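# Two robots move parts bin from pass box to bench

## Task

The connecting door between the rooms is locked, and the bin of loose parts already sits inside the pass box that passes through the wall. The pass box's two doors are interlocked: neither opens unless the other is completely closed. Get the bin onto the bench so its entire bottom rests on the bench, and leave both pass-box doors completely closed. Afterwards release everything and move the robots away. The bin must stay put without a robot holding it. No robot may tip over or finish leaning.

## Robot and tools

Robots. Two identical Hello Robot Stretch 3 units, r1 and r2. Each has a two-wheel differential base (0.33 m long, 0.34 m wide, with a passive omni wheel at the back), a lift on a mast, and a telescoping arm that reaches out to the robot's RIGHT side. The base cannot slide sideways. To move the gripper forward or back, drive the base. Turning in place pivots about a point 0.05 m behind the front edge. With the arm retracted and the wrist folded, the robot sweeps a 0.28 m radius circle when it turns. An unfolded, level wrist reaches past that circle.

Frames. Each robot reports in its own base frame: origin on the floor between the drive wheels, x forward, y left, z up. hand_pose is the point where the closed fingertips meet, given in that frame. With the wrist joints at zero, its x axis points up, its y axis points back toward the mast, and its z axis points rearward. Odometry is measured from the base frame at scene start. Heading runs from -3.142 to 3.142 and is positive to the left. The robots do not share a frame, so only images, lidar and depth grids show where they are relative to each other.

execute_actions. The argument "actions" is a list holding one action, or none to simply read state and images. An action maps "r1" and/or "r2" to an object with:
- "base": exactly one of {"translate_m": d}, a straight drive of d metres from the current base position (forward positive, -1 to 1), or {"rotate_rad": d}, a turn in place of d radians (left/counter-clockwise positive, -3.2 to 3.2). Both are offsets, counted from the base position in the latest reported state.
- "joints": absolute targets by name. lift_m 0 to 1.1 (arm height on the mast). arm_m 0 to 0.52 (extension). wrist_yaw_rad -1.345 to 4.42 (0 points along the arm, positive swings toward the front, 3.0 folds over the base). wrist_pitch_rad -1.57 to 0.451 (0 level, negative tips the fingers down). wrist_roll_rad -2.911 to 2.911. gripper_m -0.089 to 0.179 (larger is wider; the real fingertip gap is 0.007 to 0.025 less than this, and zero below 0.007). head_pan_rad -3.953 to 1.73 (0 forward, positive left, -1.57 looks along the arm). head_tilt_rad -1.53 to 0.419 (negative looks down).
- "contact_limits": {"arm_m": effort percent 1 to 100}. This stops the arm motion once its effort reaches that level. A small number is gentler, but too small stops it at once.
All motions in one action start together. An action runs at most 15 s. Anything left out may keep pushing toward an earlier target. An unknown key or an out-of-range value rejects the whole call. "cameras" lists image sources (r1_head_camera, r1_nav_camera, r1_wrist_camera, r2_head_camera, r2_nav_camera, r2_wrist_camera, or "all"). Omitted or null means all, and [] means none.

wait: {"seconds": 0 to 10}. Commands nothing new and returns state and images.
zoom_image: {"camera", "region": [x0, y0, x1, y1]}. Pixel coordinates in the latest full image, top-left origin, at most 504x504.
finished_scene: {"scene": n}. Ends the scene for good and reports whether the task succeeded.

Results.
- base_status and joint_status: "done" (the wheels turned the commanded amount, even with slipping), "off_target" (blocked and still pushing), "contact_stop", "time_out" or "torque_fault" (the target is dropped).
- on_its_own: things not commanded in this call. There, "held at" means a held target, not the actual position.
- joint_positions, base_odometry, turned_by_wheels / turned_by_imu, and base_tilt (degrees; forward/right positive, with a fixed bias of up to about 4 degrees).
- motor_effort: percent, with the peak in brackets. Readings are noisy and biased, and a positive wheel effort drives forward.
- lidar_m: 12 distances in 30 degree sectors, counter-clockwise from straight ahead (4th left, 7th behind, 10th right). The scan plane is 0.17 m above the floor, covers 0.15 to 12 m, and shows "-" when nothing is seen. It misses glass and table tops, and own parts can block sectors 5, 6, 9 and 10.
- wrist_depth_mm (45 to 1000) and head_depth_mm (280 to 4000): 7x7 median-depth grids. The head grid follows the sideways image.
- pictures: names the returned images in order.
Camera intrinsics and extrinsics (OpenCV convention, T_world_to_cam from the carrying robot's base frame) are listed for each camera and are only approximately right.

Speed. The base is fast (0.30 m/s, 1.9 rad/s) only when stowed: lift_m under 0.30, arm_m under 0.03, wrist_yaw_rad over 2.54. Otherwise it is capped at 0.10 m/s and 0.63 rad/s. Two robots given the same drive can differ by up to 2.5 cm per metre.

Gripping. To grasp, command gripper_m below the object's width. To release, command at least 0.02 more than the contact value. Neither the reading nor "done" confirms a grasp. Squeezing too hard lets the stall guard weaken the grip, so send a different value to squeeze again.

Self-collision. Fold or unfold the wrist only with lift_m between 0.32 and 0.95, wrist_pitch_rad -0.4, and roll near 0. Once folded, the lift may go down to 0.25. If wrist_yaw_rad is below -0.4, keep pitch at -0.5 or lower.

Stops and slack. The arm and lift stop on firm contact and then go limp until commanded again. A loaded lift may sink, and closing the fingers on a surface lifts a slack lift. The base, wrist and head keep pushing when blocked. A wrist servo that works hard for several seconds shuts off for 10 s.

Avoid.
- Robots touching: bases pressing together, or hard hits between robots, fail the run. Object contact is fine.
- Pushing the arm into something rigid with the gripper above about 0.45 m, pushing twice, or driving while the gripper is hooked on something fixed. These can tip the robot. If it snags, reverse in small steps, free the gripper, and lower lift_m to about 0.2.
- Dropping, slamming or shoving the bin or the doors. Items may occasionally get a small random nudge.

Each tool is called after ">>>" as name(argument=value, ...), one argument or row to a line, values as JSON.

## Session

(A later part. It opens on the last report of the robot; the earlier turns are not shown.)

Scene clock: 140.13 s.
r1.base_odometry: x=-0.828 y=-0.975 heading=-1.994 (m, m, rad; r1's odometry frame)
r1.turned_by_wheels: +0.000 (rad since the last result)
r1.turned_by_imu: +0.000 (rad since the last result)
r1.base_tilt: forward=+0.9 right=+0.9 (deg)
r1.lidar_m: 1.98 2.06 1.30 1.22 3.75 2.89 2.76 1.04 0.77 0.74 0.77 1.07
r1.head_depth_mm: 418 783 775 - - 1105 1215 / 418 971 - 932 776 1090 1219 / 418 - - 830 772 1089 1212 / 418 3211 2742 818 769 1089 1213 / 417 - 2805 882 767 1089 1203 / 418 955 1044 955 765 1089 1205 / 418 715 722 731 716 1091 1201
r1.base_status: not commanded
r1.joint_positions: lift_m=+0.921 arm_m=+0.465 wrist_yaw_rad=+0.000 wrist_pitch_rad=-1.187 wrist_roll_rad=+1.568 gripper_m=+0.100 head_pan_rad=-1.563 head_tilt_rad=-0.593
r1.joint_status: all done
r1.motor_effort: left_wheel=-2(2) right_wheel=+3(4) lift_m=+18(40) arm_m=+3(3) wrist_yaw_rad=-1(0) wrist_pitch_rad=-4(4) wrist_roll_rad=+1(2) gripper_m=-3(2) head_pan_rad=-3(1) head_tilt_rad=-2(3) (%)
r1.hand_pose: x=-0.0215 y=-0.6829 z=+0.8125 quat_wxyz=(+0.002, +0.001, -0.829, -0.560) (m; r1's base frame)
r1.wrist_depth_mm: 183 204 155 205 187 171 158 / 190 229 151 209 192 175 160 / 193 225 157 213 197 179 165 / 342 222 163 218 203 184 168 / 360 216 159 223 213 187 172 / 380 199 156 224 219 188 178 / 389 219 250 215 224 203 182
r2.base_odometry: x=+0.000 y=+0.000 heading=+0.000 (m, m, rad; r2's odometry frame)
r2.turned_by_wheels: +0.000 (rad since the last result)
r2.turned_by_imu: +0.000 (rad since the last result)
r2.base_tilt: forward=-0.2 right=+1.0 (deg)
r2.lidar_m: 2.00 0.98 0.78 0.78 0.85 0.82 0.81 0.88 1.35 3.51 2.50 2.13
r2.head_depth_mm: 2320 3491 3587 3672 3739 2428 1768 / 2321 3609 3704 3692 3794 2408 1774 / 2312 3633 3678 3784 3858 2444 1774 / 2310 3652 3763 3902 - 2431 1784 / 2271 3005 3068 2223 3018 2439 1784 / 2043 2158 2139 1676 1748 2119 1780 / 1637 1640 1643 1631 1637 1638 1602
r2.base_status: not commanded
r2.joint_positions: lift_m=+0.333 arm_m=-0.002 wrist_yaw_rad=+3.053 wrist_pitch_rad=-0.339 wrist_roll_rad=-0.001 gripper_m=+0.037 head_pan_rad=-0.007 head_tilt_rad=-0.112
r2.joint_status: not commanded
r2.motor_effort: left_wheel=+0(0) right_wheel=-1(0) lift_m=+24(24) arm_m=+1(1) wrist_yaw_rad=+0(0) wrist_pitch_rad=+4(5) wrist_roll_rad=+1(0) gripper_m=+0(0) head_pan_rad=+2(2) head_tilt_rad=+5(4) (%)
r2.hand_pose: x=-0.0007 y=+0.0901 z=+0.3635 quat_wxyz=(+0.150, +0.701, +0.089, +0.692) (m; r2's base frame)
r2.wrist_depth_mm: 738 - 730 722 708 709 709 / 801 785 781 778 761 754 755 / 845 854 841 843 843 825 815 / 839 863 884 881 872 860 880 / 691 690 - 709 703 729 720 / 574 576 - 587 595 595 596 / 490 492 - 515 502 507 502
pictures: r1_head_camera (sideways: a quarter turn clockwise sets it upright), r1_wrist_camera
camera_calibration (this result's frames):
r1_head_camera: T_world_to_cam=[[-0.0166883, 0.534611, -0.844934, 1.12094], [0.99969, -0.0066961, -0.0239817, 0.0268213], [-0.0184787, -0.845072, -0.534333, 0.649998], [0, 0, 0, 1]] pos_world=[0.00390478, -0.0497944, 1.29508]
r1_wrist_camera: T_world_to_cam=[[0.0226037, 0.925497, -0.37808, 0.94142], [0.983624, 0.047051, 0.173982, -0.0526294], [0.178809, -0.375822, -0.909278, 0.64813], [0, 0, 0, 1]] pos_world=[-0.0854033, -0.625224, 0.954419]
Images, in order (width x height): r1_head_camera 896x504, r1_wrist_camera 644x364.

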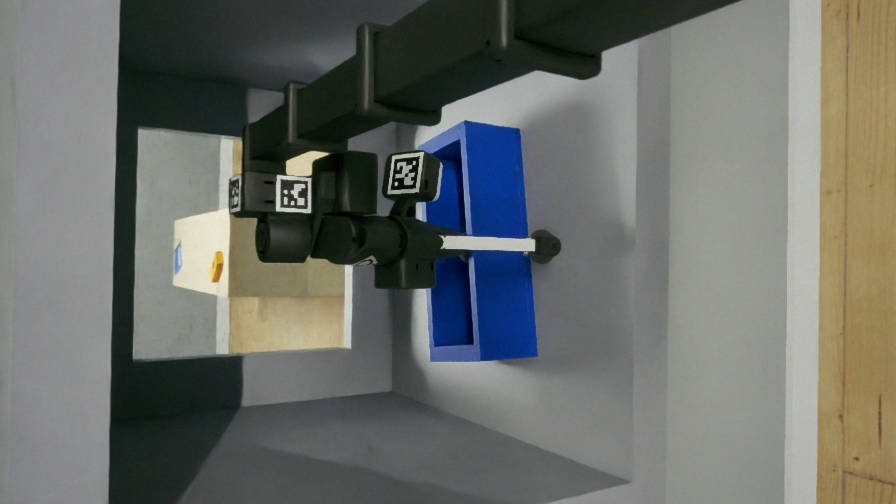

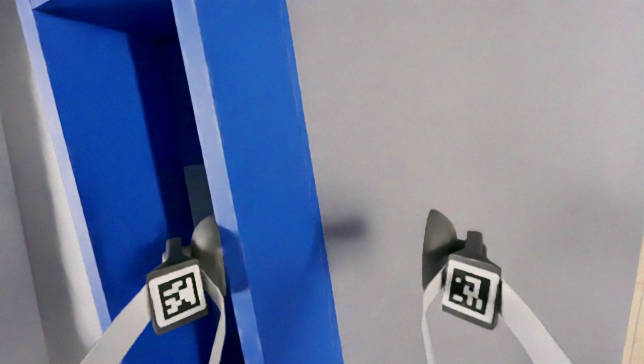

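>>> execute_actions(
  actions=[
    {"r1":{"joints":{"arm_m":0.495,"lift_m":0.93}}},
  ],
  cameras=[],
)

>>> execute_actions(
  actions=[
    {"r1":{"joints":{"gripper_m":-0.04}}},
  ],
  cameras=["r1_head_camera","r1_wrist_camera"],
)

>>> execute_actions(
  actions=[
    {"r1":{"joints":{"lift_m":0.97}}},
  ],
  cameras=["r1_head_camera","r1_wrist_camera"],
)

Scene clock: 146.50 s.
r1.base_odometry: x=-0.828 y=-0.975 heading=-1.994 (m, m, rad; r1's odometry frame)
r1.turned_by_wheels: +0.000 (rad since the last result)
r1.turned_by_imu: +0.000 (rad since the last result)
r1.base_tilt: forward=+0.8 right=+0.9 (deg)
r1.lidar_m: 1.98 2.06 1.30 1.22 3.74 2.89 2.77 1.04 0.77 0.74 0.77 1.07
r1.head_depth_mm: 418 783 731 - - 1088 1216 / 419 970 - 930 773 1091 1216 / 418 - - 840 772 1086 1212 / 418 3223 2794 849 770 1090 1211 / 418 - 2766 880 768 1088 1206 / 418 957 1045 955 766 1088 1205 / 417 716 724 730 715 1089 1201
r1.base_status: not commanded
r1.joint_positions: lift_m=+0.930 arm_m=+0.495 wrist_yaw_rad=+0.000 wrist_pitch_rad=-1.198 wrist_roll_rad=+1.568 gripper_m=+0.100 head_pan_rad=-1.563 head_tilt_rad=-0.593
r1.joint_status: all done
r1.motor_effort: left_wheel=-2(2) right_wheel=+2(3) lift_m=+46(48) arm_m=+3(3) wrist_yaw_rad=+0(1) wrist_pitch_rad=-1(4) wrist_roll_rad=+2(2) gripper_m=+0(3) head_pan_rad=-3(2) head_tilt_rad=-2(2) (%)
r1.hand_pose: x=-0.0215 y=-0.7102 z=+0.8207 quat_wxyz=(+0.002, +0.001, -0.826, -0.564) (m; r1's base frame)
r1.wrist_depth_mm: 302 191 197 195 194 178 165 / 319 198 236 186 201 183 168 / 335 195 237 179 205 187 171 / 351 199 227 171 211 192 176 / 360 204 217 165 221 194 180 / 372 338 260 174 227 197 185 / 384 205 256 182 232 213 188
r2.base_odometry: x=+0.000 y=+0.000 heading=+0.000 (m, m, rad; r2's odometry frame)
r2.turned_by_wheels: +0.000 (rad since the last result)
r2.turned_by_imu: -0.002 (rad since the last result)
r2.base_tilt: forward=-0.2 right=+1.0 (deg)
r2.lidar_m: 2.01 0.98 0.78 0.78 0.85 0.82 0.81 0.88 1.35 3.50 2.49 2.12
r2.head_depth_mm: 2324 3569 3565 3647 3693 2411 1776 / 2303 3563 3597 3721 3776 2430 1759 / 2323 3573 3688 3749 3830 2435 1781 / 2290 3652 3710 3840 - 2415 1769 / 2276 3007 3009 2230 3036 2464 1790 / 2039 2137 2158 1681 1720 2113 1797 / 1633 1637 1635 1625 1633 1638 1612
r2.base_status: not commanded
r2.joint_positions: lift_m=+0.333 arm_m=-0.002 wrist_yaw_rad=+3.053 wrist_pitch_rad=-0.339 wrist_roll_rad=-0.001 gripper_m=+0.037 head_pan_rad=-0.007 head_tilt_rad=-0.112
r2.joint_status: not commanded
r2.motor_effort: left_wheel=+0(0) right_wheel=-1(0) lift_m=+24(24) arm_m=+0(1) wrist_yaw_rad=+0(0) wrist_pitch_rad=+4(4) wrist_roll_rad=+0(1) gripper_m=+0(0) head_pan_rad=+2(2) head_tilt_rad=+5(5) (%)
r2.hand_pose: x=-0.0007 y=+0.0901 z=+0.3635 quat_wxyz=(+0.150, +0.701, +0.089, +0.692) (m; r2's base frame)
r2.wrist_depth_mm: 732 - 738 726 712 708 707 / 801 781 775 767 770 778 764 / 857 860 838 830 827 825 816 / 834 880 875 859 869 855 854 / 692 699 - 702 715 714 716 / 569 581 - 584 578 589 596 / 487 493 - 517 505 502 503
pictures: none
No camera images: the call's "cameras" was empty. Leave "cameras" out to get every camera's image.

Scene clock: 148.40 s.
r1.base_odometry: x=-0.828 y=-0.975 heading=-1.994 (m, m, rad; r1's odometry frame)
r1.turned_by_wheels: +0.000 (rad since the last result)
r1.turned_by_imu: +0.000 (rad since the last result)
r1.base_tilt: forward=+0.8 right=+0.9 (deg)
r1.lidar_m: 1.97 2.06 1.30 1.22 3.75 2.89 2.77 1.03 0.77 0.74 0.77 1.07
r1.head_depth_mm: 419 784 731 - - 1089 1215 / 418 971 - 896 774 1088 1218 / 418 - - 875 774 1088 1211 / 418 3217 2779 875 769 1084 1209 / 418 - 2798 871 765 1092 1208 / 418 956 1043 955 763 1086 1203 / 418 714 721 731 715 1087 1202
r1.base_status: not commanded
r1.joint_positions: lift_m=+0.930 arm_m=+0.495 wrist_yaw_rad=+0.003 wrist_pitch_rad=-1.209 wrist_roll_rad=+1.563 gripper_m=-0.039 head_pan_rad=-1.563 head_tilt_rad=-0.593
r1.joint_status: all done
r1.motor_effort: left_wheel=-2(2) right_wheel=+3(3) lift_m=+40(45) arm_m=+2(3) wrist_yaw_rad=-4(3) wrist_pitch_rad=+3(6) wrist_roll_rad=+4(4) gripper_m=-22(97) head_pan_rad=-3(2) head_tilt_rad=-3(1) (%)
r1.hand_pose: x=-0.0213 y=-0.7076 z=+0.8201 quat_wxyz=(+0.004, +0.003, -0.822, -0.569) (m; r1's base frame)
r1.wrist_depth_mm: 299 179 212 168 194 180 166 / 313 176 221 161 201 183 168 / 328 175 228 193 205 188 173 / 342 174 199 186 211 192 177 / 360 181 216 142 214 198 181 / 369 189 240 144 217 203 186 / 378 198 254 211 235 208 189
r2.base_odometry: x=+0.000 y=+0.000 heading=+0.000 (m, m, rad; r2's odometry frame)
r2.turned_by_wheels: +0.000 (rad since the last result)
r2.turned_by_imu: +0.000 (rad since the last result)
r2.base_tilt: forward=-0.1 right=+1.2 (deg)
r2.lidar_m: 2.01 0.98 0.79 0.78 0.85 0.82 0.81 0.88 1.35 3.51 2.50 2.12
r2.head_depth_mm: 2299 3454 3517 3689 3682 2395 1755 / 2322 3576 3624 3800 3802 2413 1760 / 2299 3609 3695 3826 3808 2433 1766 / 2289 3621 3762 3880 - 2440 1778 / 2309 2995 3015 2238 3016 2461 1784 / 2040 2159 2145 1673 1733 2121 1802 / 1636 1638 1629 1633 1627 1636 1609
r2.base_status: not commanded
r2.joint_positions: lift_m=+0.333 arm_m=-0.002 wrist_yaw_rad=+3.053 wrist_pitch_rad=-0.339 wrist_roll_rad=-0.001 gripper_m=+0.037 head_pan_rad=-0.007 head_tilt_rad=-0.112
r2.joint_status: not commanded
r2.motor_effort: left_wheel=+0(0) right_wheel=-1(1) lift_m=+24(24) arm_m=+1(1) wrist_yaw_rad=+0(0) wrist_pitch_rad=+4(4) wrist_roll_rad=+0(0) gripper_m=+0(0) head_pan_rad=+2(2) head_tilt_rad=+5(5) (%)
r2.hand_pose: x=-0.0007 y=+0.0901 z=+0.3635 quat_wxyz=(+0.150, +0.701, +0.089, +0.692) (m; r2's base frame)
r2.wrist_depth_mm: 738 - 728 718 715 717 705 / 790 792 777 775 760 761 757 / 835 861 849 848 840 825 825 / 827 855 877 867 854 864 850 / 693 691 - 706 718 716 720 / 574 582 - 584 595 594 588 / 493 497 - 513 502 507 499
pictures: r1_head_camera (sideways: a quarter turn clockwise sets it upright), r1_wrist_camera
camera_calibration (this result's frames):
r1_head_camera: T_world_to_cam=[[-0.0166881, 0.534611, -0.844934, 1.12094], [0.99969, -0.00669646, -0.0239817, 0.0268213], [-0.018479, -0.845072, -0.534333, 0.649998], [0, 0, 0, 1]] pos_world=[0.00390477, -0.0497944, 1.29508]
r1_wrist_camera: T_world_to_cam=[[0.0153238, 0.933635, -0.357898, 0.956173], [0.983575, 0.050308, 0.173349, -0.0501544], [0.17985, -0.354676, -0.917529, 0.66748], [0, 0, 0, 1]] pos_world=[-0.0853681, -0.653454, 0.963339]
Images, in order (width x height): r1_head_camera 896x504, r1_wrist_camera 644x364.

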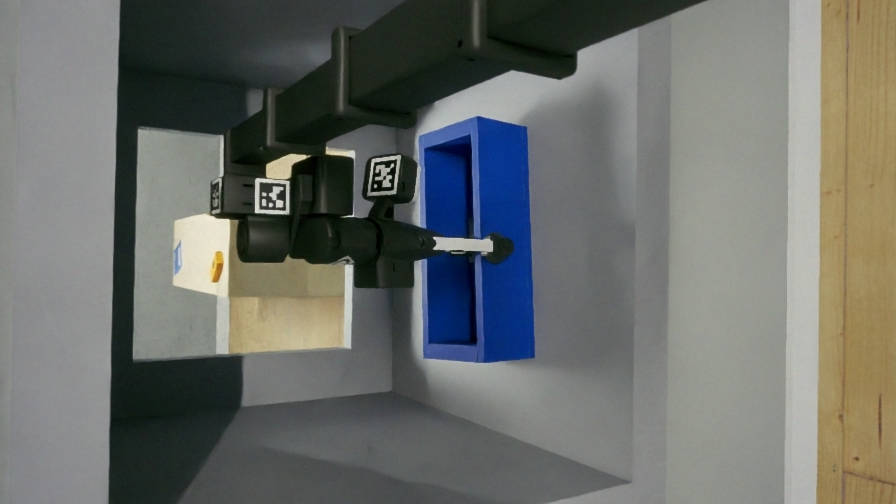

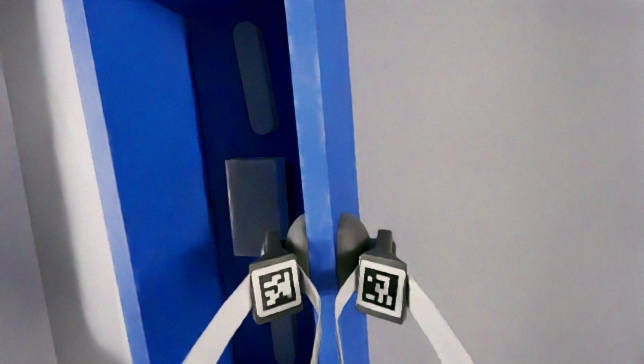

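Scene clock: 149.57 s.
r1.base_odometry: x=-0.828 y=-0.975 heading=-1.994 (m, m, rad; r1's odometry frame)
r1.turned_by_wheels: +0.000 (rad since the last result)
r1.turned_by_imu: +0.000 (rad since the last result)
r1.base_tilt: forward=+0.8 right=+0.9 (deg)
r1.lidar_m: 1.97 2.06 1.30 1.22 3.75 2.90 2.77 1.04 0.77 0.74 0.77 1.07
r1.head_depth_mm: 418 783 - - 728 1091 1218 / 418 956 1098 949 775 1088 1215 / 418 - 3372 850 772 1088 1216 / 418 3598 - 844 769 1090 1209 / 418 - 2781 837 768 1085 1207 / 418 955 1042 956 764 1087 1204 / 412 714 722 731 714 1087 1204
r1.base_status: not commanded
r1.joint_positions: lift_m=+0.969 arm_m=+0.495 wrist_yaw_rad=+0.002 wrist_pitch_rad=-1.226 wrist_roll_rad=+1.567 gripper_m=-0.033 head_pan_rad=-1.563 head_tilt_rad=-0.593
r1.joint_status: all done
r1.on_its_own: gripper_m is held at -0.034, not at your -0.040, by its stall guard, which is not easing now
r1.motor_effort: left_wheel=-1(2) right_wheel=+2(4) lift_m=+50(51) arm_m=+2(2) wrist_yaw_rad=-2(3) wrist_pitch_rad=+8(9) wrist_roll_rad=+2(4) gripper_m=-22(23) head_pan_rad=-3(2) head_tilt_rad=-3(3) (%)
r1.hand_pose: x=-0.0214 y=-0.7035 z=+0.8587 quat_wxyz=(+0.002, +0.002, -0.818, -0.576) (m; r1's base frame)
r1.wrist_depth_mm: 349 172 219 164 231 213 196 / 360 179 227 163 236 219 200 / 369 187 233 161 241 222 205 / 376 187 219 161 250 228 212 / 390 196 226 143 254 235 218 / 400 377 226 148 255 240 227 / 404 392 261 186 270 247 233
r2.base_odometry: x=+0.000 y=+0.000 heading=+0.000 (m, m, rad; r2's odometry frame)
r2.turned_by_wheels: +0.000 (rad since the last result)
r2.turned_by_imu: +0.000 (rad since the last result)
r2.base_tilt: forward=-0.1 right=+1.0 (deg)
r2.lidar_m: 2.00 0.98 0.78 0.78 0.85 0.82 0.81 0.88 1.35 3.50 2.49 2.12
r2.head_depth_mm: 2317 3505 3619 3709 3692 2410 1760 / 2349 3549 3612 3671 3749 2449 1764 / 2289 3587 3753 3797 3830 2441 1783 / 2298 3611 3772 3846 - 2446 1782 / 2267 3004 3035 2232 3042 2471 1779 / 2043 2133 2139 1676 1724 2122 1794 / 1637 1641 1629 1632 1622 1639 1601
r2.base_status: not commanded
r2.joint_positions: lift_m=+0.333 arm_m=-0.002 wrist_yaw_rad=+3.053 wrist_pitch_rad=-0.339 wrist_roll_rad=-0.001 gripper_m=+0.037 head_pan_rad=-0.007 head_tilt_rad=-0.112
r2.joint_status: not commanded
r2.motor_effort: left_wheel=+0(0) right_wheel=-1(1) lift_m=+24(24) arm_m=+1(1) wrist_yaw_rad=+0(0) wrist_pitch_rad=+4(5) wrist_roll_rad=+1(1) gripper_m=+0(0) head_pan_rad=+2(2) head_tilt_rad=+5(4) (%)
r2.hand_pose: x=-0.0007 y=+0.0901 z=+0.3635 quat_wxyz=(+0.150, +0.701, +0.089, +0.692) (m; r2's base frame)
r2.wrist_depth_mm: 745 - 724 719 713 707 714 / 802 797 783 778 770 757 774 / 852 856 843 850 837 831 812 / 834 870 881 872 857 861 859 / 690 698 - 706 712 715 735 / 576 578 - 587 591 587 589 / 493 495 - 511 497 502 503
pictures: r1_head_camera (sideways: a quarter turn clockwise sets it upright), r1_wrist_camera
camera_calibration (this result's frames):
r1_head_camera: T_world_to_cam=[[-0.0166882, 0.534611, -0.844933, 1.12094], [0.99969, -0.00669634, -0.0239817, 0.0268213], [-0.0184789, -0.845072, -0.534334, 0.649998], [0, 0, 0, 1]] pos_world=[0.00390477, -0.0497944, 1.29508]
r1_wrist_camera: T_world_to_cam=[[0.0206236, 0.939331, -0.342393, 0.956933], [0.983585, 0.0423412, 0.175405, -0.0643056], [0.179261, -0.34039, -0.923039, 0.719086], [0, 0, 0, 1]] pos_world=[-0.0853894, -0.651384, 1.00267]
Images, in order (width x height): r1_head_camera 896x504, r1_wrist_camera 644x364.

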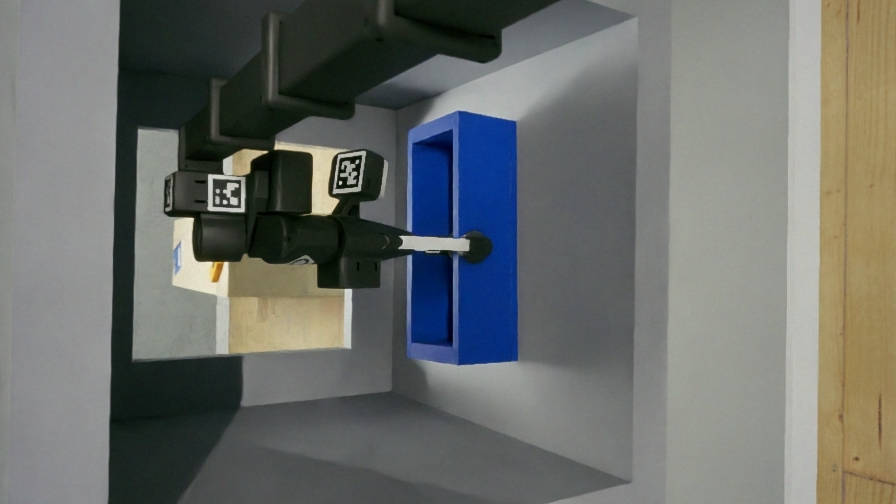

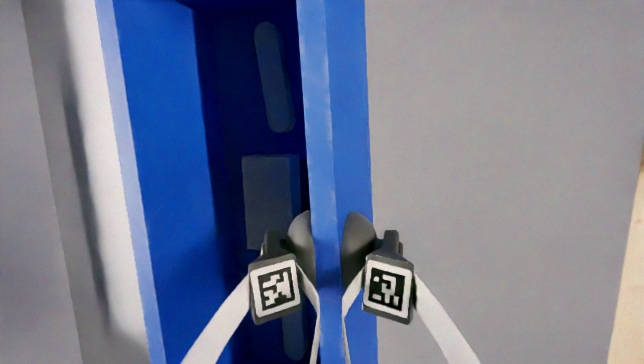

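>>> execute_actions(
  actions=[
    {"r1":{"joints":{"lift_m":1.0,"arm_m":0.3}}},
  ],
  cameras=["r1_head_camera","r1_wrist_camera"],
)

Scene clock: 155.37 s.
r1.base_odometry: x=-0.828 y=-0.975 heading=-1.994 (m, m, rad; r1's odometry frame)
r1.turned_by_wheels: +0.000 (rad since the last result)
r1.turned_by_imu: +0.000 (rad since the last result)
r1.base_tilt: forward=+0.9 right=+0.9 (deg)
r1.lidar_m: 1.98 2.06 1.30 1.22 3.75 2.90 2.76 1.04 0.77 0.74 0.77 1.07
r1.head_depth_mm: 418 782 - 770 728 1090 1214 / 418 944 1027 953 622 1088 1215 / 418 - - 687 630 1088 1211 / 419 - 2748 - 625 1090 1210 / 418 - 2781 997 621 1089 1208 / 418 957 1045 955 698 1088 1204 / 417 715 722 730 715 1088 1205
r1.base_status: not commanded
r1.joint_positions: lift_m=+0.999 arm_m=+0.300 wrist_yaw_rad=+0.002 wrist_pitch_rad=-1.226 wrist_roll_rad=+1.567 gripper_m=-0.033 head_pan_rad=-1.563 head_tilt_rad=-0.593
r1.joint_status: all done
r1.on_its_own: gripper_m is held at -0.034, not at your -0.040, by its stall guard, which is not easing now
r1.motor_effort: left_wheel=-1(1) right_wheel=+3(2) lift_m=+50(53) arm_m=-4(5) wrist_yaw_rad=-1(2) wrist_pitch_rad=+7(7) wrist_roll_rad=+2(2) gripper_m=-22(22) head_pan_rad=-4(3) head_tilt_rad=-3(2) (%)
r1.hand_pose: x=-0.0214 y=-0.5090 z=+0.8887 quat_wxyz=(+0.002, +0.002, -0.818, -0.576) (m; r1's base frame)
r1.wrist_depth_mm: 395 172 219 164 980 883 827 / 403 178 228 163 - 909 - / 425 187 233 162 - 933 - / 450 187 207 161 - 954 884 / 464 197 226 144 - 961 900 / 485 195 226 147 - 996 913 / 481 442 262 186 - - 942
r2.base_odometry: x=+0.000 y=+0.000 heading=+0.000 (m, m, rad; r2's odometry frame)
r2.turned_by_wheels: +0.000 (rad since the last result)
r2.turned_by_imu: -0.002 (rad since the last result)
r2.base_tilt: forward=-0.1 right=+1.1 (deg)
r2.lidar_m: 2.01 0.98 0.78 0.78 0.84 0.82 0.81 0.88 1.35 3.52 2.50 2.12
r2.head_depth_mm: 2338 3509 3581 3677 3725 2408 1754 / 2345 3586 3652 3712 3798 2427 1778 / 2323 3645 3710 3744 3826 2426 1780 / 2285 3646 3748 3882 - 2455 1789 / 2306 2985 3055 2236 3027 2440 1781 / 2051 2159 2153 1679 1722 2112 1798 / 1633 1646 1635 1631 1629 1632 1608
r2.base_status: not commanded
r2.joint_positions: lift_m=+0.333 arm_m=-0.002 wrist_yaw_rad=+3.053 wrist_pitch_rad=-0.339 wrist_roll_rad=-0.001 gripper_m=+0.037 head_pan_rad=-0.007 head_tilt_rad=-0.112
r2.joint_status: not commanded
r2.motor_effort: left_wheel=+0(0) right_wheel=-1(1) lift_m=+24(24) arm_m=+1(1) wrist_yaw_rad=+0(0) wrist_pitch_rad=+4(4) wrist_roll_rad=+1(1) gripper_m=+0(0) head_pan_rad=+2(3) head_tilt_rad=+5(5) (%)
r2.hand_pose: x=-0.0007 y=+0.0901 z=+0.3635 quat_wxyz=(+0.150, +0.701, +0.089, +0.692) (m; r2's base frame)
r2.wrist_depth_mm: 731 - 722 712 719 702 706 / 803 797 775 775 767 763 758 / 849 860 836 840 833 818 813 / 835 864 884 878 892 863 872 / 691 683 - 698 710 722 730 / 570 582 - 585 590 591 596 / 490 496 - 519 500 507 507
pictures: r1_head_camera (sideways: a quarter turn clockwise sets it upright), r1_wrist_camera
camera_calibration (this result's frames):
r1_head_camera: T_world_to_cam=[[-0.0166882, 0.534611, -0.844934, 1.12094], [0.99969, -0.00669634, -0.0239817, 0.0268213], [-0.0184789, -0.845072, -0.534333, 0.649998], [0, 0, 0, 1]] pos_world=[0.00390477, -0.0497944, 1.29508]
r1_wrist_camera: T_world_to_cam=[[0.0206237, 0.939296, -0.342487, 0.784591], [0.983585, 0.0423588, 0.175401, -0.0777893], [0.179261, -0.340482, -0.923004, 0.812896], [0, 0, 0, 1]] pos_world=[-0.0853894, -0.456892, 1.03266]
Images, in order (width x height): r1_head_camera 896x504, r1_wrist_camera 644x364.

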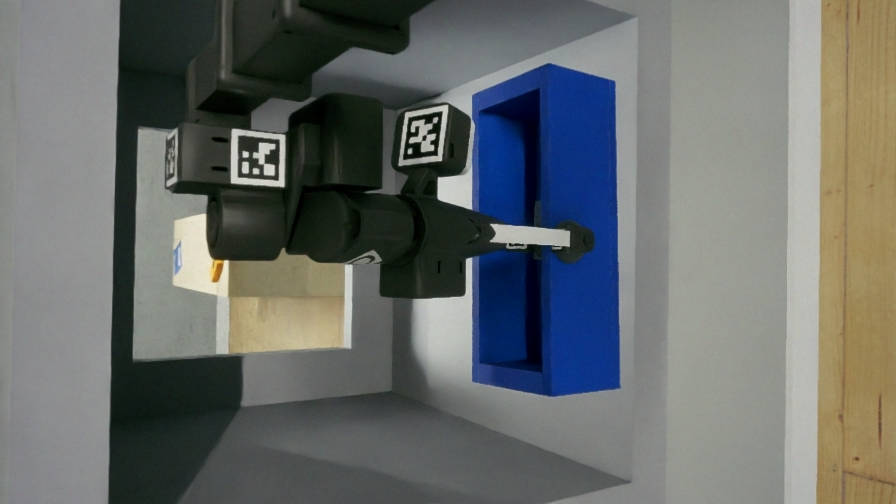

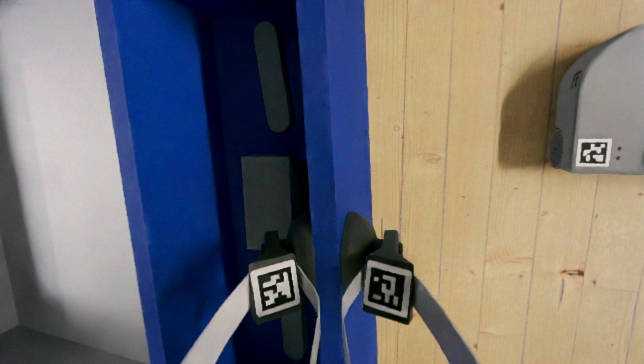

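>>> execute_actions(
  actions=[
    {"r1":{"joints":{"arm_m":0.0,"head_pan_rad":1.2,"head_tilt_rad":-0.5}}},
  ],
  cameras=["r1_head_camera","r1_nav_camera"],
)

Scene clock: 163.23 s.
r1.base_odometry: x=-0.828 y=-0.975 heading=-1.994 (m, m, rad; r1's odometry frame)
r1.turned_by_wheels: +0.000 (rad since the last result)
r1.turned_by_imu: +0.000 (rad since the last result)
r1.base_tilt: forward=+0.8 right=+0.9 (deg)
r1.lidar_m: 1.97 2.06 1.30 1.23 3.76 2.89 2.77 1.04 0.77 0.74 0.77 1.07
r1.head_depth_mm: 2559 2665 2783 2732 2026 1592 1304 / 2924 3091 3313 2776 2017 1588 1308 / 3286 3545 3741 2738 2007 1585 1305 / 3217 3485 3708 1462 1855 1580 1305 / 3077 3325 1954 2126 1929 1578 1297 / 2977 3232 1792 1341 1984 1570 1301 / 2869 3084 1787 1345 1978 1567 1295
r1.base_status: not commanded
r1.joint_positions: lift_m=+0.999 arm_m=+0.003 wrist_yaw_rad=+0.002 wrist_pitch_rad=-1.226 wrist_roll_rad=+1.567 gripper_m=-0.033 head_pan_rad=+1.193 head_tilt_rad=-0.507
r1.joint_status: all done
joint sent to its limit — the command would take r1.arm_m past its lower limit, so that joint was sent only as far as its limit.
r1.on_its_own: gripper_m is held at -0.034, not at your -0.040, by its stall guard, which is not easing now
r1.motor_effort: left_wheel=-1(2) right_wheel=+3(2) lift_m=+50(50) arm_m=-4(3) wrist_yaw_rad=-1(2) wrist_pitch_rad=+8(8) wrist_roll_rad=+2(2) gripper_m=-22(22) head_pan_rad=+3(27) head_tilt_rad=+2(11) (%)
r1.hand_pose: x=-0.0214 y=-0.2116 z=+0.8887 quat_wxyz=(+0.002, +0.002, -0.818, -0.576) (m; r1's base frame)
r1.wrist_depth_mm: 396 171 220 164 980 896 820 / 409 179 226 163 - - 819 / 433 188 233 162 - - 854 / 445 188 208 161 - 951 896 / 468 198 227 143 - 996 912 / 486 431 225 147 - - 935 / 485 451 262 189 - - 937
r2.base_odometry: x=+0.000 y=+0.000 heading=+0.000 (m, m, rad; r2's odometry frame)
r2.turned_by_wheels: +0.000 (rad since the last result)
r2.turned_by_imu: -0.002 (rad since the last result)
r2.base_tilt: forward=-0.2 right=+1.2 (deg)
r2.lidar_m: 2.01 0.98 0.78 0.78 0.85 0.82 0.81 0.88 1.35 3.51 2.50 2.13
r2.head_depth_mm: 2326 3532 3605 3637 3677 2413 1777 / 2309 3564 3648 3765 3766 2415 1782 / 2321 3625 3742 3766 3863 2417 1792 / 2305 3680 3746 3908 - 2443 1782 / 2294 2972 3058 2209 3041 2464 1782 / 2043 2144 2156 1670 1714 2121 1783 / 1637 1638 1632 1634 1620 1638 1617
r2.base_status: not commanded
r2.joint_positions: lift_m=+0.333 arm_m=-0.002 wrist_yaw_rad=+3.053 wrist_pitch_rad=-0.339 wrist_roll_rad=-0.001 gripper_m=+0.037 head_pan_rad=-0.007 head_tilt_rad=-0.112
r2.joint_status: not commanded
r2.motor_effort: left_wheel=+0(0) right_wheel=-1(1) lift_m=+24(24) arm_m=+1(0) wrist_yaw_rad=+0(0) wrist_pitch_rad=+4(4) wrist_roll_rad=+1(0) gripper_m=+0(0) head_pan_rad=+2(2) head_tilt_rad=+5(4) (%)
r2.hand_pose: x=-0.0007 y=+0.0901 z=+0.3635 quat_wxyz=(+0.150, +0.701, +0.089, +0.692) (m; r2's base frame)
r2.wrist_depth_mm: 739 - 729 710 714 709 705 / 806 792 788 770 764 765 747 / 842 867 839 838 834 826 821 / 824 866 877 879 851 860 854 / 689 698 - 709 718 716 717 / 571 579 - 590 591 593 593 / 492 492 - 514 501 505 503
pictures: r1_head_camera (sideways: a quarter turn clockwise sets it upright), r1_nav_camera (sideways: a quarter turn counterclockwise sets it upright)
camera_calibration (this result's frames):
r1_head_camera: T_world_to_cam=[[-0.158268, -0.43257, -0.8876, 1.17745], [-0.922979, 0.384183, -0.0226545, 0.0368243], [0.3508, 0.815651, -0.460057, 0.551102], [0, 0, 0, 1]] pos_world=[0.0270143, 0.045677, 1.29948]
r1_nav_camera: T_world_to_cam=[[0.168351, 0.490901, 0.854795, -1.08091], [0.945471, -0.325706, 0.000840408, 0.0404518], [0.278825, 0.808042, -0.518965, 0.627925], [0, 0, 0, 1]] pos_world=[-0.0313543, 0.0364057, 1.24979]
Images, in order (width x height): r1_head_camera 896x504, r1_nav_camera 672x504.

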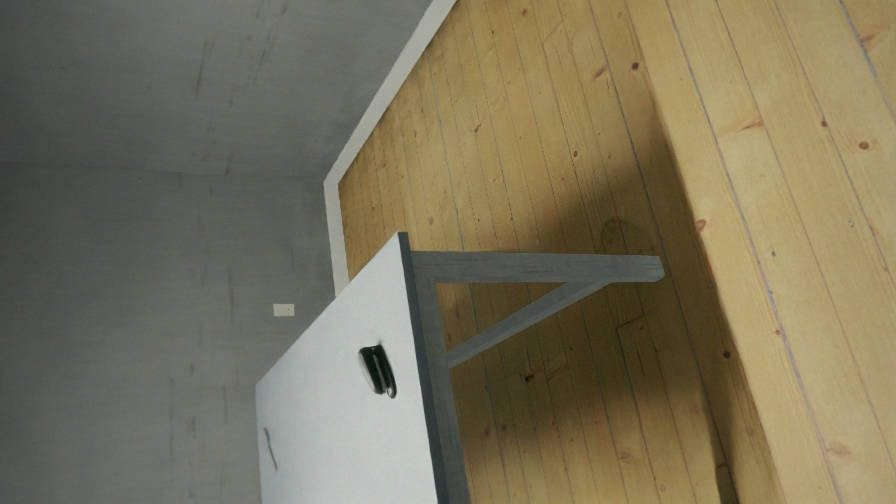

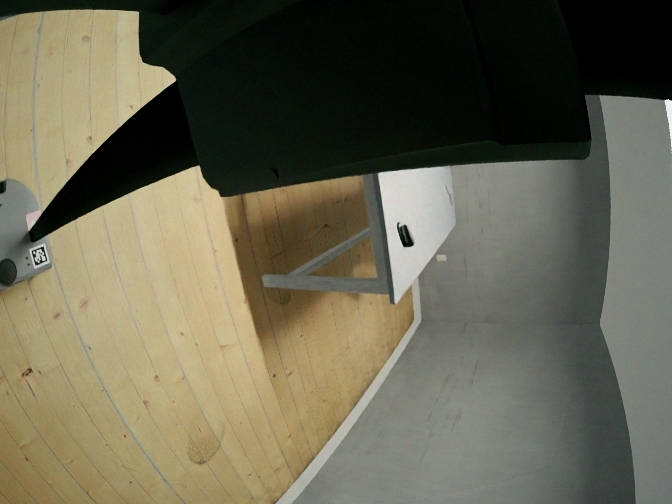

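>>> execute_actions(
  actions=[
    {"r1":{"base":{"rotate_rad":1.57},"joints":{"lift_m":1.04}}},
  ],
  cameras=[],
)

>>> execute_actions(
  actions=[
    {"r1":{"base":{"translate_m":0.75}}},
  ],
  cameras=[],
)

>>> execute_actions(
  actions=[
    {"r1":{"base":{"rotate_rad":1.57},"joints":{"head_pan_rad":-1.57,"head_tilt_rad":-0.75}}},
  ],
  cameras=["r1_head_camera","r1_nav_camera"],
)

Scene clock: 179.50 s.
r1.base_odometry: x=-0.828 y=-0.975 heading=-0.424 (m, m, rad; r1's odometry frame)
r1.turned_by_wheels: +1.570 (rad since the last result)
r1.turned_by_imu: +1.587 (rad since the last result)
r1.base_tilt: forward=+0.8 right=+0.9 (deg)
r1.lidar_m: 1.22 3.74 2.89 2.79 1.05 0.77 0.74 0.77 1.06 1.98 2.05 1.30
r1.head_depth_mm: 2852 3116 3484 2773 2007 1590 1308 / 2709 2966 3260 2760 2007 1583 1302 / 2621 2848 3134 2752 2000 1581 1304 / 2515 2709 3011 2729 1994 1581 1301 / 2419 2617 2873 2720 1991 1583 1302 / 2327 2516 2734 2725 1922 1481 1235 / 2223 378 399 429 466 513 570
r1.base_status: done
r1.joint_positions: lift_m=+1.039 arm_m=+0.003 wrist_yaw_rad=+0.002 wrist_pitch_rad=-1.226 wrist_roll_rad=+1.567 gripper_m=-0.033 head_pan_rad=+1.193 head_tilt_rad=-0.507
r1.joint_status: all done
r1.on_its_own: gripper_m is held at -0.034, not at your -0.040, by its stall guard, which is not easing now
r1.motor_effort: left_wheel=-2(6) right_wheel=+3(5) lift_m=+49(53) arm_m=-4(4) wrist_yaw_rad=-1(2) wrist_pitch_rad=+8(8) wrist_roll_rad=+2(2) gripper_m=-22(22) head_pan_rad=+2(3) head_tilt_rad=+3(3) (%)
r1.hand_pose: x=-0.0214 y=-0.2116 z=+0.9287 quat_wxyz=(+0.002, +0.001, -0.818, -0.576) (m; r1's base frame)
r1.wrist_depth_mm: - 171 219 165 989 937 858 / - 180 227 164 - - 875 / - 188 233 162 - - 877 / - 187 207 162 - 985 908 / - 197 225 143 - - 945 / - 196 226 147 - - 970 / - - 261 187 - - 992
r2.base_odometry: x=+0.000 y=+0.000 heading=+0.000 (m, m, rad; r2's odometry frame)
r2.turned_by_wheels: +0.000 (rad since the last result)
r2.turned_by_imu: -0.004 (rad since the last result)
r2.base_tilt: forward=-0.2 right=+1.1 (deg)
r2.lidar_m: 2.01 0.98 0.78 0.78 0.85 0.82 0.81 0.88 1.35 3.51 2.49 2.12
r2.head_depth_mm: 2337 3544 3582 3661 3703 2406 1771 / 2313 3575 3634 3779 3791 2423 1762 / 2302 3591 3715 3815 3857 2441 1782 / 2300 3671 3716 3866 - 2429 1796 / 2292 2987 3024 2223 3012 2463 1782 / 2047 2145 2118 1675 1742 2119 1794 / 1645 1631 1629 1642 1632 1636 1611
r2.base_status: not commanded
r2.joint_positions: lift_m=+0.333 arm_m=-0.002 wrist_yaw_rad=+3.053 wrist_pitch_rad=-0.339 wrist_roll_rad=-0.001 gripper_m=+0.037 head_pan_rad=-0.007 head_tilt_rad=-0.112
r2.joint_status: not commanded
r2.motor_effort: left_wheel=+0(0) right_wheel=-1(2) lift_m=+24(24) arm_m=+0(0) wrist_yaw_rad=+0(0) wrist_pitch_rad=+4(4) wrist_roll_rad=+1(0) gripper_m=+0(1) head_pan_rad=+2(2) head_tilt_rad=+5(5) (%)
r2.hand_pose: x=-0.0007 y=+0.0901 z=+0.3635 quat_wxyz=(+0.150, +0.701, +0.089, +0.692) (m; r2's base frame)
r2.wrist_depth_mm: 737 - 730 720 718 697 706 / 801 798 774 776 769 765 754 / 850 867 853 837 833 828 819 / 831 866 894 870 873 859 861 / 685 695 - 703 726 714 721 / 572 583 - 585 585 586 595 / 486 494 - 514 499 503 510
pictures: none
No camera images: the call's "cameras" was empty. Leave "cameras" out to get every camera's image.

Scene clock: 188.07 s.
r1.base_odometry: x=-0.144 y=-1.283 heading=-0.424 (m, m, rad; r1's odometry frame)
r1.turned_by_wheels: +0.000 (rad since the last result)
r1.turned_by_imu: +0.000 (rad since the last result)
r1.base_tilt: forward=+0.8 right=+0.9 (deg)
r1.lidar_m: 0.48 0.48 2.88 2.79 2.09 1.54 1.49 1.55 2.05 1.98 0.66 0.67
r1.head_depth_mm: 2852 3075 3429 2758 2022 1589 1310 / 2725 2987 3255 2752 2008 1584 1306 / 2622 2863 3108 2751 1999 1578 1301 / 2506 2708 2979 2739 1988 1573 1305 / 2416 2609 2840 2716 1985 1569 1301 / 2315 2504 2740 2706 1986 1570 1296 / 2238 2406 2617 2656 1974 1567 1293
r1.base_status: done
r1.joint_positions: lift_m=+1.039 arm_m=+0.003 wrist_yaw_rad=+0.002 wrist_pitch_rad=-1.226 wrist_roll_rad=+1.567 gripper_m=-0.033 head_pan_rad=+1.193 head_tilt_rad=-0.507
r1.joint_status: not commanded
r1.on_its_own: gripper_m is held at -0.034, not at your -0.040, by its stall guard, which is not easing now
r1.motor_effort: left_wheel=-2(3) right_wheel=+3(6) lift_m=+50(50) arm_m=-4(4) wrist_yaw_rad=-1(1) wrist_pitch_rad=+8(8) wrist_roll_rad=+2(2) gripper_m=-22(22) head_pan_rad=+2(2) head_tilt_rad=+3(4) (%)
r1.hand_pose: x=-0.0214 y=-0.2116 z=+0.9287 quat_wxyz=(+0.002, +0.001, -0.818, -0.576) (m; r1's base frame)
r1.wrist_depth_mm: - 171 221 164 - 931 839 / - 179 225 164 - - 851 / - 187 236 162 - - 882 / - 187 208 161 - 988 911 / - 197 226 143 - - 939 / - - 226 147 - - 977 / - - 260 188 - - 969
r2.base_odometry: x=+0.000 y=+0.000 heading=+0.000 (m, m, rad; r2's odometry frame)
r2.turned_by_wheels: +0.000 (rad since the last result)
r2.turned_by_imu: -0.002 (rad since the last result)
r2.base_tilt: forward=-0.1 right=+1.2 (deg)
r2.lidar_m: 2.01 0.98 0.78 0.78 0.85 0.82 0.81 0.88 1.35 3.51 2.50 2.12
r2.head_depth_mm: 2325 3495 3583 3659 3743 2418 1756 / 2332 3528 3652 3765 3808 2438 1769 / 2294 3579 3677 3748 3825 2428 1773 / 2316 3626 3783 3874 - 2452 1798 / 2291 3004 3027 2233 3024 2431 1780 / 2049 2140 2144 1678 1712 2091 1782 / 1622 1633 1632 1629 1634 1630 1612
r2.base_status: not commanded
r2.joint_positions: lift_m=+0.333 arm_m=-0.002 wrist_yaw_rad=+3.053 wrist_pitch_rad=-0.339 wrist_roll_rad=-0.001 gripper_m=+0.037 head_pan_rad=-0.007 head_tilt_rad=-0.112
r2.joint_status: not commanded
r2.motor_effort: left_wheel=+0(0) right_wheel=-1(1) lift_m=+24(24) arm_m=+1(0) wrist_yaw_rad=+0(0) wrist_pitch_rad=+4(4) wrist_roll_rad=+0(1) gripper_m=+0(0) head_pan_rad=+2(2) head_tilt_rad=+5(5) (%)
r2.hand_pose: x=-0.0007 y=+0.0901 z=+0.3635 quat_wxyz=(+0.150, +0.701, +0.089, +0.692) (m; r2's base frame)
r2.wrist_depth_mm: 735 - 720 726 711 711 708 / 808 803 786 783 785 780 758 / 828 855 848 857 841 834 828 / 826 881 878 871 871 885 861 / 691 688 - 705 715 708 723 / 579 580 - 585 587 589 599 / 494 495 - 516 498 504 504
pictures: none
No camera images: the call's "cameras" was empty. Leave "cameras" out to get every camera's image.

Scene clock: 191.50 s.
r1.base_odometry: x=-0.144 y=-1.283 heading=+1.146 (m, m, rad; r1's odometry frame)
r1.turned_by_wheels: +1.570 (rad since the last result)
r1.turned_by_imu: +1.588 (rad since the last result)
r1.base_tilt: forward=+0.8 right=+0.9 (deg)
r1.lidar_m: 2.79 2.10 1.54 1.49 1.55 2.06 1.98 0.66 0.67 0.48 0.48 2.89
r1.head_depth_mm: 2390 1666 - - - - 1123 / 2407 1649 - - - - 1120 / 2395 1641 - - - - 1120 / 2385 1490 1022 796 668 - 1113 / 2391 1437 1021 793 666 - 1091 / 2385 2694 2263 790 646 417 1089 / 2387 2676 2447 1920 1458 366 1103
r1.base_status: done
r1.joint_positions: lift_m=+1.039 arm_m=+0.003 wrist_yaw_rad=+0.002 wrist_pitch_rad=-1.226 wrist_roll_rad=+1.567 gripper_m=-0.033 head_pan_rad=-1.563 head_tilt_rad=-0.741
r1.joint_status: all done
r1.on_its_own: gripper_m is held at -0.034, not at your -0.040, by its stall guard, which is not easing now
r1.motor_effort: left_wheel=-2(7) right_wheel=+3(7) lift_m=+50(50) arm_m=-4(4) wrist_yaw_rad=-2(2) wrist_pitch_rad=+8(8) wrist_roll_rad=+2(2) gripper_m=-22(22) head_pan_rad=-2(29) head_tilt_rad=-3(16) (%)
r1.hand_pose: x=-0.0214 y=-0.2116 z=+0.9287 quat_wxyz=(+0.002, +0.001, -0.818, -0.576) (m; r1's base frame)
r1.wrist_depth_mm: 438 171 220 165 991 924 858 / 454 179 229 163 - - 840 / 474 188 232 162 - - 900 / 488 187 209 161 - - 912 / 516 196 225 144 - - 950 / 538 196 225 147 - - 957 / - 497 260 187 - - 987
r2.base_odometry: x=+0.000 y=+0.000 heading=+0.000 (m, m, rad; r2's odometry frame)
r2.turned_by_wheels: +0.000 (rad since the last result)
r2.turned_by_imu: -0.001 (rad since the last result)
r2.base_tilt: forward=+0.0 right=+1.0 (deg)
r2.lidar_m: 2.01 0.98 0.79 0.78 0.85 0.82 0.81 0.88 1.34 3.50 2.50 2.12
r2.head_depth_mm: 2338 3480 3588 3682 3726 2415 1769 / 2308 3568 3600 3736 3756 2418 1774 / 2316 3645 3714 3822 3876 2425 1770 / 2289 3693 3753 3861 - 2452 1786 / 2288 3016 3005 2234 3060 2446 1770 / 2043 2129 2146 1673 1727 2122 1792 / 1631 1630 1626 1637 1629 1628 1611
r2.base_status: not commanded
r2.joint_positions: lift_m=+0.333 arm_m=-0.002 wrist_yaw_rad=+3.053 wrist_pitch_rad=-0.339 wrist_roll_rad=-0.001 gripper_m=+0.037 head_pan_rad=-0.007 head_tilt_rad=-0.112
r2.joint_status: not commanded
r2.motor_effort: left_wheel=+0(0) right_wheel=-1(0) lift_m=+24(24) arm_m=+1(1) wrist_yaw_rad=+0(0) wrist_pitch_rad=+4(4) wrist_roll_rad=+0(1) gripper_m=+0(0) head_pan_rad=+2(2) head_tilt_rad=+5(5) (%)
r2.hand_pose: x=-0.0007 y=+0.0901 z=+0.3635 quat_wxyz=(+0.150, +0.701, +0.089, +0.692) (m; r2's base frame)
r2.wrist_depth_mm: 727 - 722 712 712 713 704 / 797 803 769 779 768 762 767 / 833 854 844 846 850 820 829 / 842 857 879 864 865 863 867 / 691 696 - 700 716 720 713 / 572 578 - 582 588 593 590 / 489 492 - 521 493 505 506
pictures: r1_head_camera (sideways: a quarter turn clockwise sets it upright), r1_nav_camera (sideways: a quarter turn counterclockwise sets it upright)
camera_calibration (this result's frames):
r1_head_camera: T_world_to_cam=[[-0.0176598, 0.653236, -0.756948, 1.00625], [0.999661, -0.00293234, -0.0258529, 0.0292528], [-0.0191077, -0.757149, -0.652963, 0.80433], [0, 0, 0, 1]] pos_world=[0.00389618, -0.0482347, 1.28763]
r1_nav_camera: T_world_to_cam=[[0.0301957, -0.701909, 0.711626, -0.89344], [-0.998548, -0.052961, -0.00986736, 0.0662493], [0.0446144, -0.710295, -0.702489, 0.868095], [0, 0, 0, 1]] pos_world=[0.0544016, -0.0070015, 1.24628]
Images, in order (width x height): r1_head_camera 896x504, r1_nav_camera 672x504.

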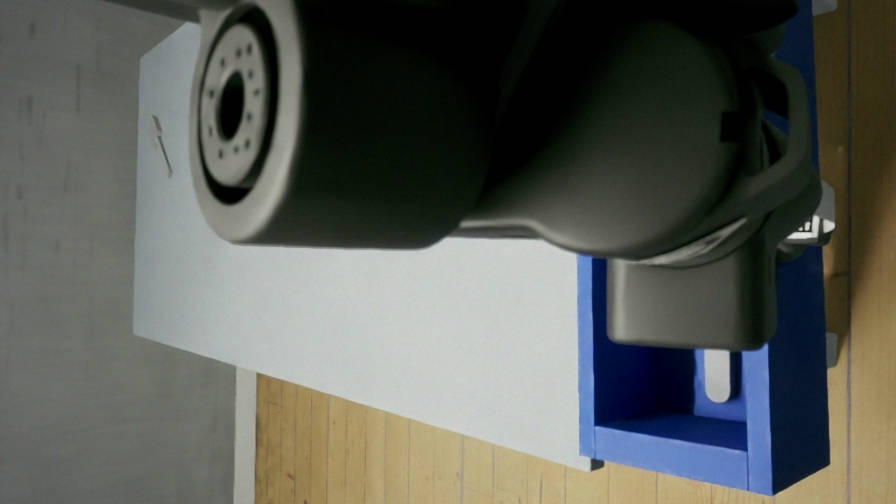

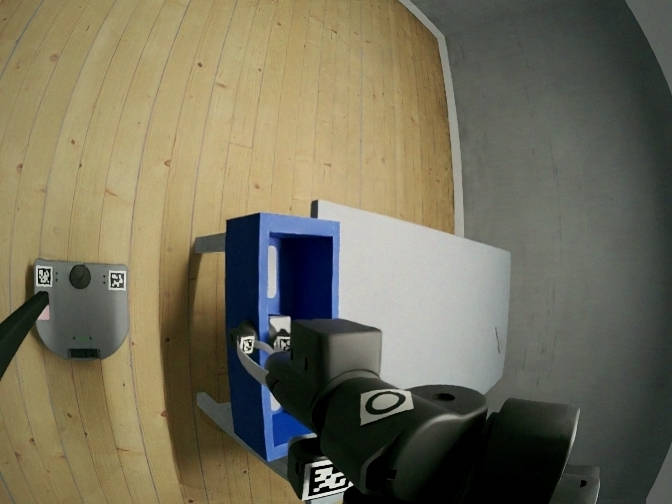

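>>> execute_actions(
  actions=[
    {"r1":{"base":{"translate_m":-0.04},"joints":{"arm_m":0.515}}},
  ],
  cameras=["r1_head_camera","r1_nav_camera"],
)

Scene clock: 205.03 s.
r1.base_odometry: x=-0.161 y=-1.320 heading=+1.146 (m, m, rad; r1's odometry frame)
r1.turned_by_wheels: +0.000 (rad since the last result)
r1.turned_by_imu: -0.001 (rad since the last result)
r1.base_tilt: forward=+0.8 right=+0.9 (deg)
r1.lidar_m: 2.83 2.10 1.54 1.49 1.55 2.01 1.94 0.65 0.63 1.75 0.49 2.93
r1.head_depth_mm: - 1556 1041 805 693 1265 1143 / 2465 1460 921 803 691 1340 1164 / - 1336 780 798 689 1337 1162 / 2378 1288 774 796 687 1336 1155 / 2393 1425 768 793 684 1334 1151 / 2387 2642 1008 790 680 871 1108 / 2396 2667 2438 1800 679 1322 1146
r1.base_status: done
r1.joint_positions: lift_m=+1.039 arm_m=+0.515 wrist_yaw_rad=+0.000 wrist_pitch_rad=-1.226 wrist_roll_rad=+1.568 gripper_m=-0.033 head_pan_rad=-1.563 head_tilt_rad=-0.741
r1.joint_status: all done
r1.on_its_own: gripper_m is held at -0.034, not at your -0.040, by its stall guard, which is not easing now
r1.motor_effort: left_wheel=-1(7) right_wheel=+2(3) lift_m=+50(50) arm_m=+3(4) wrist_yaw_rad=+0(1) wrist_pitch_rad=+8(8) wrist_roll_rad=+1(2) gripper_m=-22(22) head_pan_rad=-2(3) head_tilt_rad=-4(3) (%)
r1.hand_pose: x=-0.0215 y=-0.7234 z=+0.9287 quat_wxyz=(+0.002, +0.001, -0.818, -0.575) (m; r1's base frame)
r1.wrist_depth_mm: 432 172 220 165 282 260 242 / 445 178 226 163 290 268 247 / 460 187 232 162 300 276 254 / 488 188 208 161 307 281 259 / 513 196 228 143 313 288 265 / 535 196 226 146 316 297 272 / - 488 260 188 334 303 279
r2.base_odometry: x=+0.000 y=+0.000 heading=+0.000 (m, m, rad; r2's odometry frame)
r2.turned_by_wheels: +0.000 (rad since the last result)
r2.turned_by_imu: -0.004 (rad since the last result)
r2.base_tilt: forward=-0.1 right=+1.1 (deg)
r2.lidar_m: 2.01 0.98 0.79 0.78 0.85 0.81 0.81 0.88 1.35 3.50 2.49 2.12
r2.head_depth_mm: 2322 3456 3561 3705 3724 2424 1764 / 2317 3546 3672 3714 3744 2406 1778 / 2311 3606 3724 3833 3886 2407 1790 / 2291 3670 3715 3870 - 2409 1771 / 2263 2989 3016 2215 3015 2451 1782 / 2020 2124 2136 1668 1732 2103 1768 / 1645 1636 1636 1633 1631 1626 1608
r2.base_status: not commanded
r2.joint_positions: lift_m=+0.333 arm_m=-0.002 wrist_yaw_rad=+3.053 wrist_pitch_rad=-0.339 wrist_roll_rad=-0.001 gripper_m=+0.037 head_pan_rad=-0.007 head_tilt_rad=-0.112
r2.joint_status: not commanded
r2.motor_effort: left_wheel=+0(0) right_wheel=-1(1) lift_m=+24(24) arm_m=+1(1) wrist_yaw_rad=+0(0) wrist_pitch_rad=+4(4) wrist_roll_rad=+1(1) gripper_m=+0(0) head_pan_rad=+3(2) head_tilt_rad=+5(5) (%)
r2.hand_pose: x=-0.0007 y=+0.0901 z=+0.3635 quat_wxyz=(+0.150, +0.701, +0.089, +0.692) (m; r2's base frame)
r2.wrist_depth_mm: 744 - 733 728 706 710 703 / 793 806 777 785 759 763 759 / 843 859 839 864 842 832 820 / 827 866 875 873 869 851 857 / 700 699 - 701 712 720 727 / 580 572 - 584 596 597 600 / 489 492 - 514 499 504 504
pictures: r1_head_camera (sideways: a quarter turn clockwise sets it upright), r1_nav_camera (sideways: a quarter turn counterclockwise sets it upright)
camera_calibration (this result's frames):
r1_head_camera: T_world_to_cam=[[-0.0175893, 0.653377, -0.756829, 1.00609], [0.999661, -0.00303712, -0.0258549, 0.0292553], [-0.0191916, -0.757027, -0.653102, 0.804511], [0, 0, 0, 1]] pos_world=[0.00389087, -0.0482319, 1.28762]
r1_nav_camera: T_world_to_cam=[[0.0301199, -0.702043, 0.711498, -0.893272], [-0.998554, -0.0528497, -0.00987563, 0.0662601], [0.0445356, -0.710171, -0.702619, 0.868265], [0, 0, 0, 1]] pos_world=[0.0544008, -0.00699659, 1.24627]
Images, in order (width x height): r1_head_camera 896x504, r1_nav_camera 672x504.

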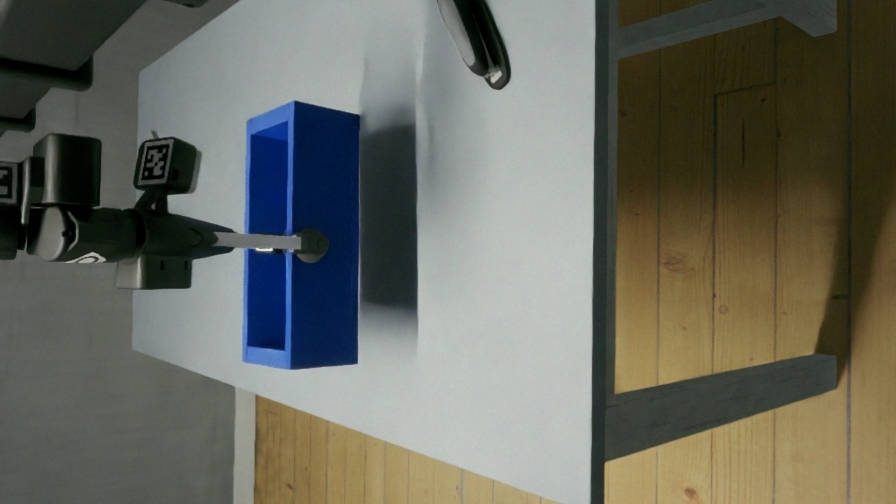

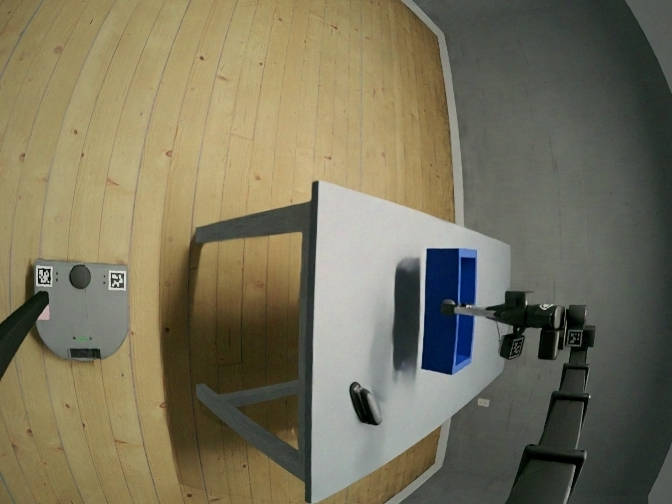

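>>> execute_actions(
  actions=[
    {"r1":{"joints":{"arm_m":0.42,"lift_m":0.93}}},
  ],
  cameras=["r1_head_camera"],
)

Scene clock: 211.63 s.
r1.base_odometry: x=-0.161 y=-1.320 heading=+1.146 (m, m, rad; r1's odometry frame)
r1.turned_by_wheels: +0.000 (rad since the last result)
r1.turned_by_imu: -0.002 (rad since the last result)
r1.base_tilt: forward=+0.8 right=+0.9 (deg)
r1.lidar_m: 2.83 2.10 1.55 1.49 1.55 2.01 1.94 0.66 0.64 1.74 0.49 2.94
r1.head_depth_mm: 2405 2612 - 807 692 1262 1144 / 2392 - 994 775 692 1347 1162 / 2351 - 822 749 689 1339 1161 / 2397 1431 806 749 686 1328 1159 / 2395 1425 1018 742 683 1329 1153 / 2391 2623 1010 765 680 872 1112 / 2401 2703 2433 1799 678 1322 1148
r1.base_status: not commanded
r1.joint_positions: lift_m=+0.940 arm_m=+0.420 wrist_yaw_rad=+0.002 wrist_pitch_rad=-1.204 wrist_roll_rad=+1.568 gripper_m=-0.033 head_pan_rad=-1.563 head_tilt_rad=-0.742
r1.joint_status: lift_m contact_stop (moved -0.099 of -0.109); the others done
r1.on_its_own: gripper_m is held at -0.034, not at your -0.040, by its stall guard, which is not easing now; lift_m is slack since a contact_stop, until your next command for it (your +0.930 is given up)
r1.motor_effort: left_wheel=+3(3) right_wheel=-3(4) lift_m=+32(43) arm_m=-4(5) wrist_yaw_rad=-2(3) wrist_pitch_rad=+1(10) wrist_roll_rad=+1(2) gripper_m=-18(22) head_pan_rad=-2(2) head_tilt_rad=-2(3) (%)
r1.hand_pose: x=-0.0214 y=-0.6345 z=+0.8312 quat_wxyz=(+0.002, +0.001, -0.824, -0.567) (m; r1's base frame)
r1.wrist_depth_mm: 301 176 210 161 193 178 163 / 317 175 218 158 199 181 168 / 330 174 225 193 205 187 172 / 346 174 199 189 210 192 176 / 367 181 217 143 215 197 180 / 383 189 237 144 217 202 183 / 401 190 255 229 234 207 189
r2.base_odometry: x=+0.000 y=+0.000 heading=+0.000 (m, m, rad; r2's odometry frame)
r2.turned_by_wheels: +0.000 (rad since the last result)
r2.turned_by_imu: -0.002 (rad since the last result)
r2.base_tilt: forward=-0.1 right=+1.2 (deg)
r2.lidar_m: 2.01 0.98 0.79 0.78 0.85 0.82 0.81 0.88 1.35 3.51 2.50 2.12
r2.head_depth_mm: 2347 3507 3607 3654 3769 2412 1759 / 2331 3574 3631 3721 3837 2390 1779 / 2297 3627 3693 3774 3844 2421 1770 / 2291 3654 3710 3867 - 2454 1771 / 2291 2976 3052 2241 3031 2436 1799 / 2031 2146 2148 1679 1724 2122 1789 / 1640 1639 1637 1641 1627 1636 1614
r2.base_status: not commanded
r2.joint_positions: lift_m=+0.333 arm_m=-0.002 wrist_yaw_rad=+3.053 wrist_pitch_rad=-0.339 wrist_roll_rad=-0.001 gripper_m=+0.037 head_pan_rad=-0.007 head_tilt_rad=-0.112
r2.joint_status: not commanded
r2.motor_effort: left_wheel=+0(0) right_wheel=-1(0) lift_m=+24(24) arm_m=+1(1) wrist_yaw_rad=+0(0) wrist_pitch_rad=+4(4) wrist_roll_rad=+0(0) gripper_m=+0(0) head_pan_rad=+2(2) head_tilt_rad=+5(5) (%)
r2.hand_pose: x=-0.0007 y=+0.0901 z=+0.3635 quat_wxyz=(+0.150, +0.701, +0.089, +0.692) (m; r2's base frame)
r2.wrist_depth_mm: 741 - 730 724 719 710 705 / 799 795 790 771 768 764 762 / 854 863 843 842 829 833 808 / 829 879 868 865 865 870 862 / 680 701 - 715 713 711 721 / 570 579 - 581 591 595 597 / 493 490 - 511 499 502 507
pictures: r1_head_camera (sideways: a quarter turn clockwise sets it upright)
camera_calibration (this result's frames):
r1_head_camera: T_world_to_cam=[[-0.0175357, 0.654102, -0.756203, 1.00528], [0.999661, -0.00310282, -0.0258652, 0.0292687], [-0.0192648, -0.7564, -0.653826, 0.805454], [0, 0, 0, 1]] pos_world=[0.0038864, -0.048218, 1.28758]
Images, in order (width x height): r1_head_camera 896x504.

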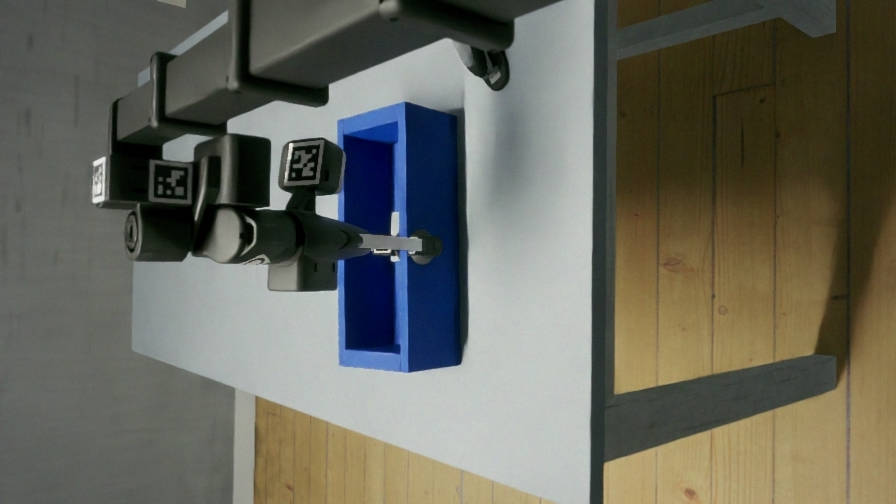

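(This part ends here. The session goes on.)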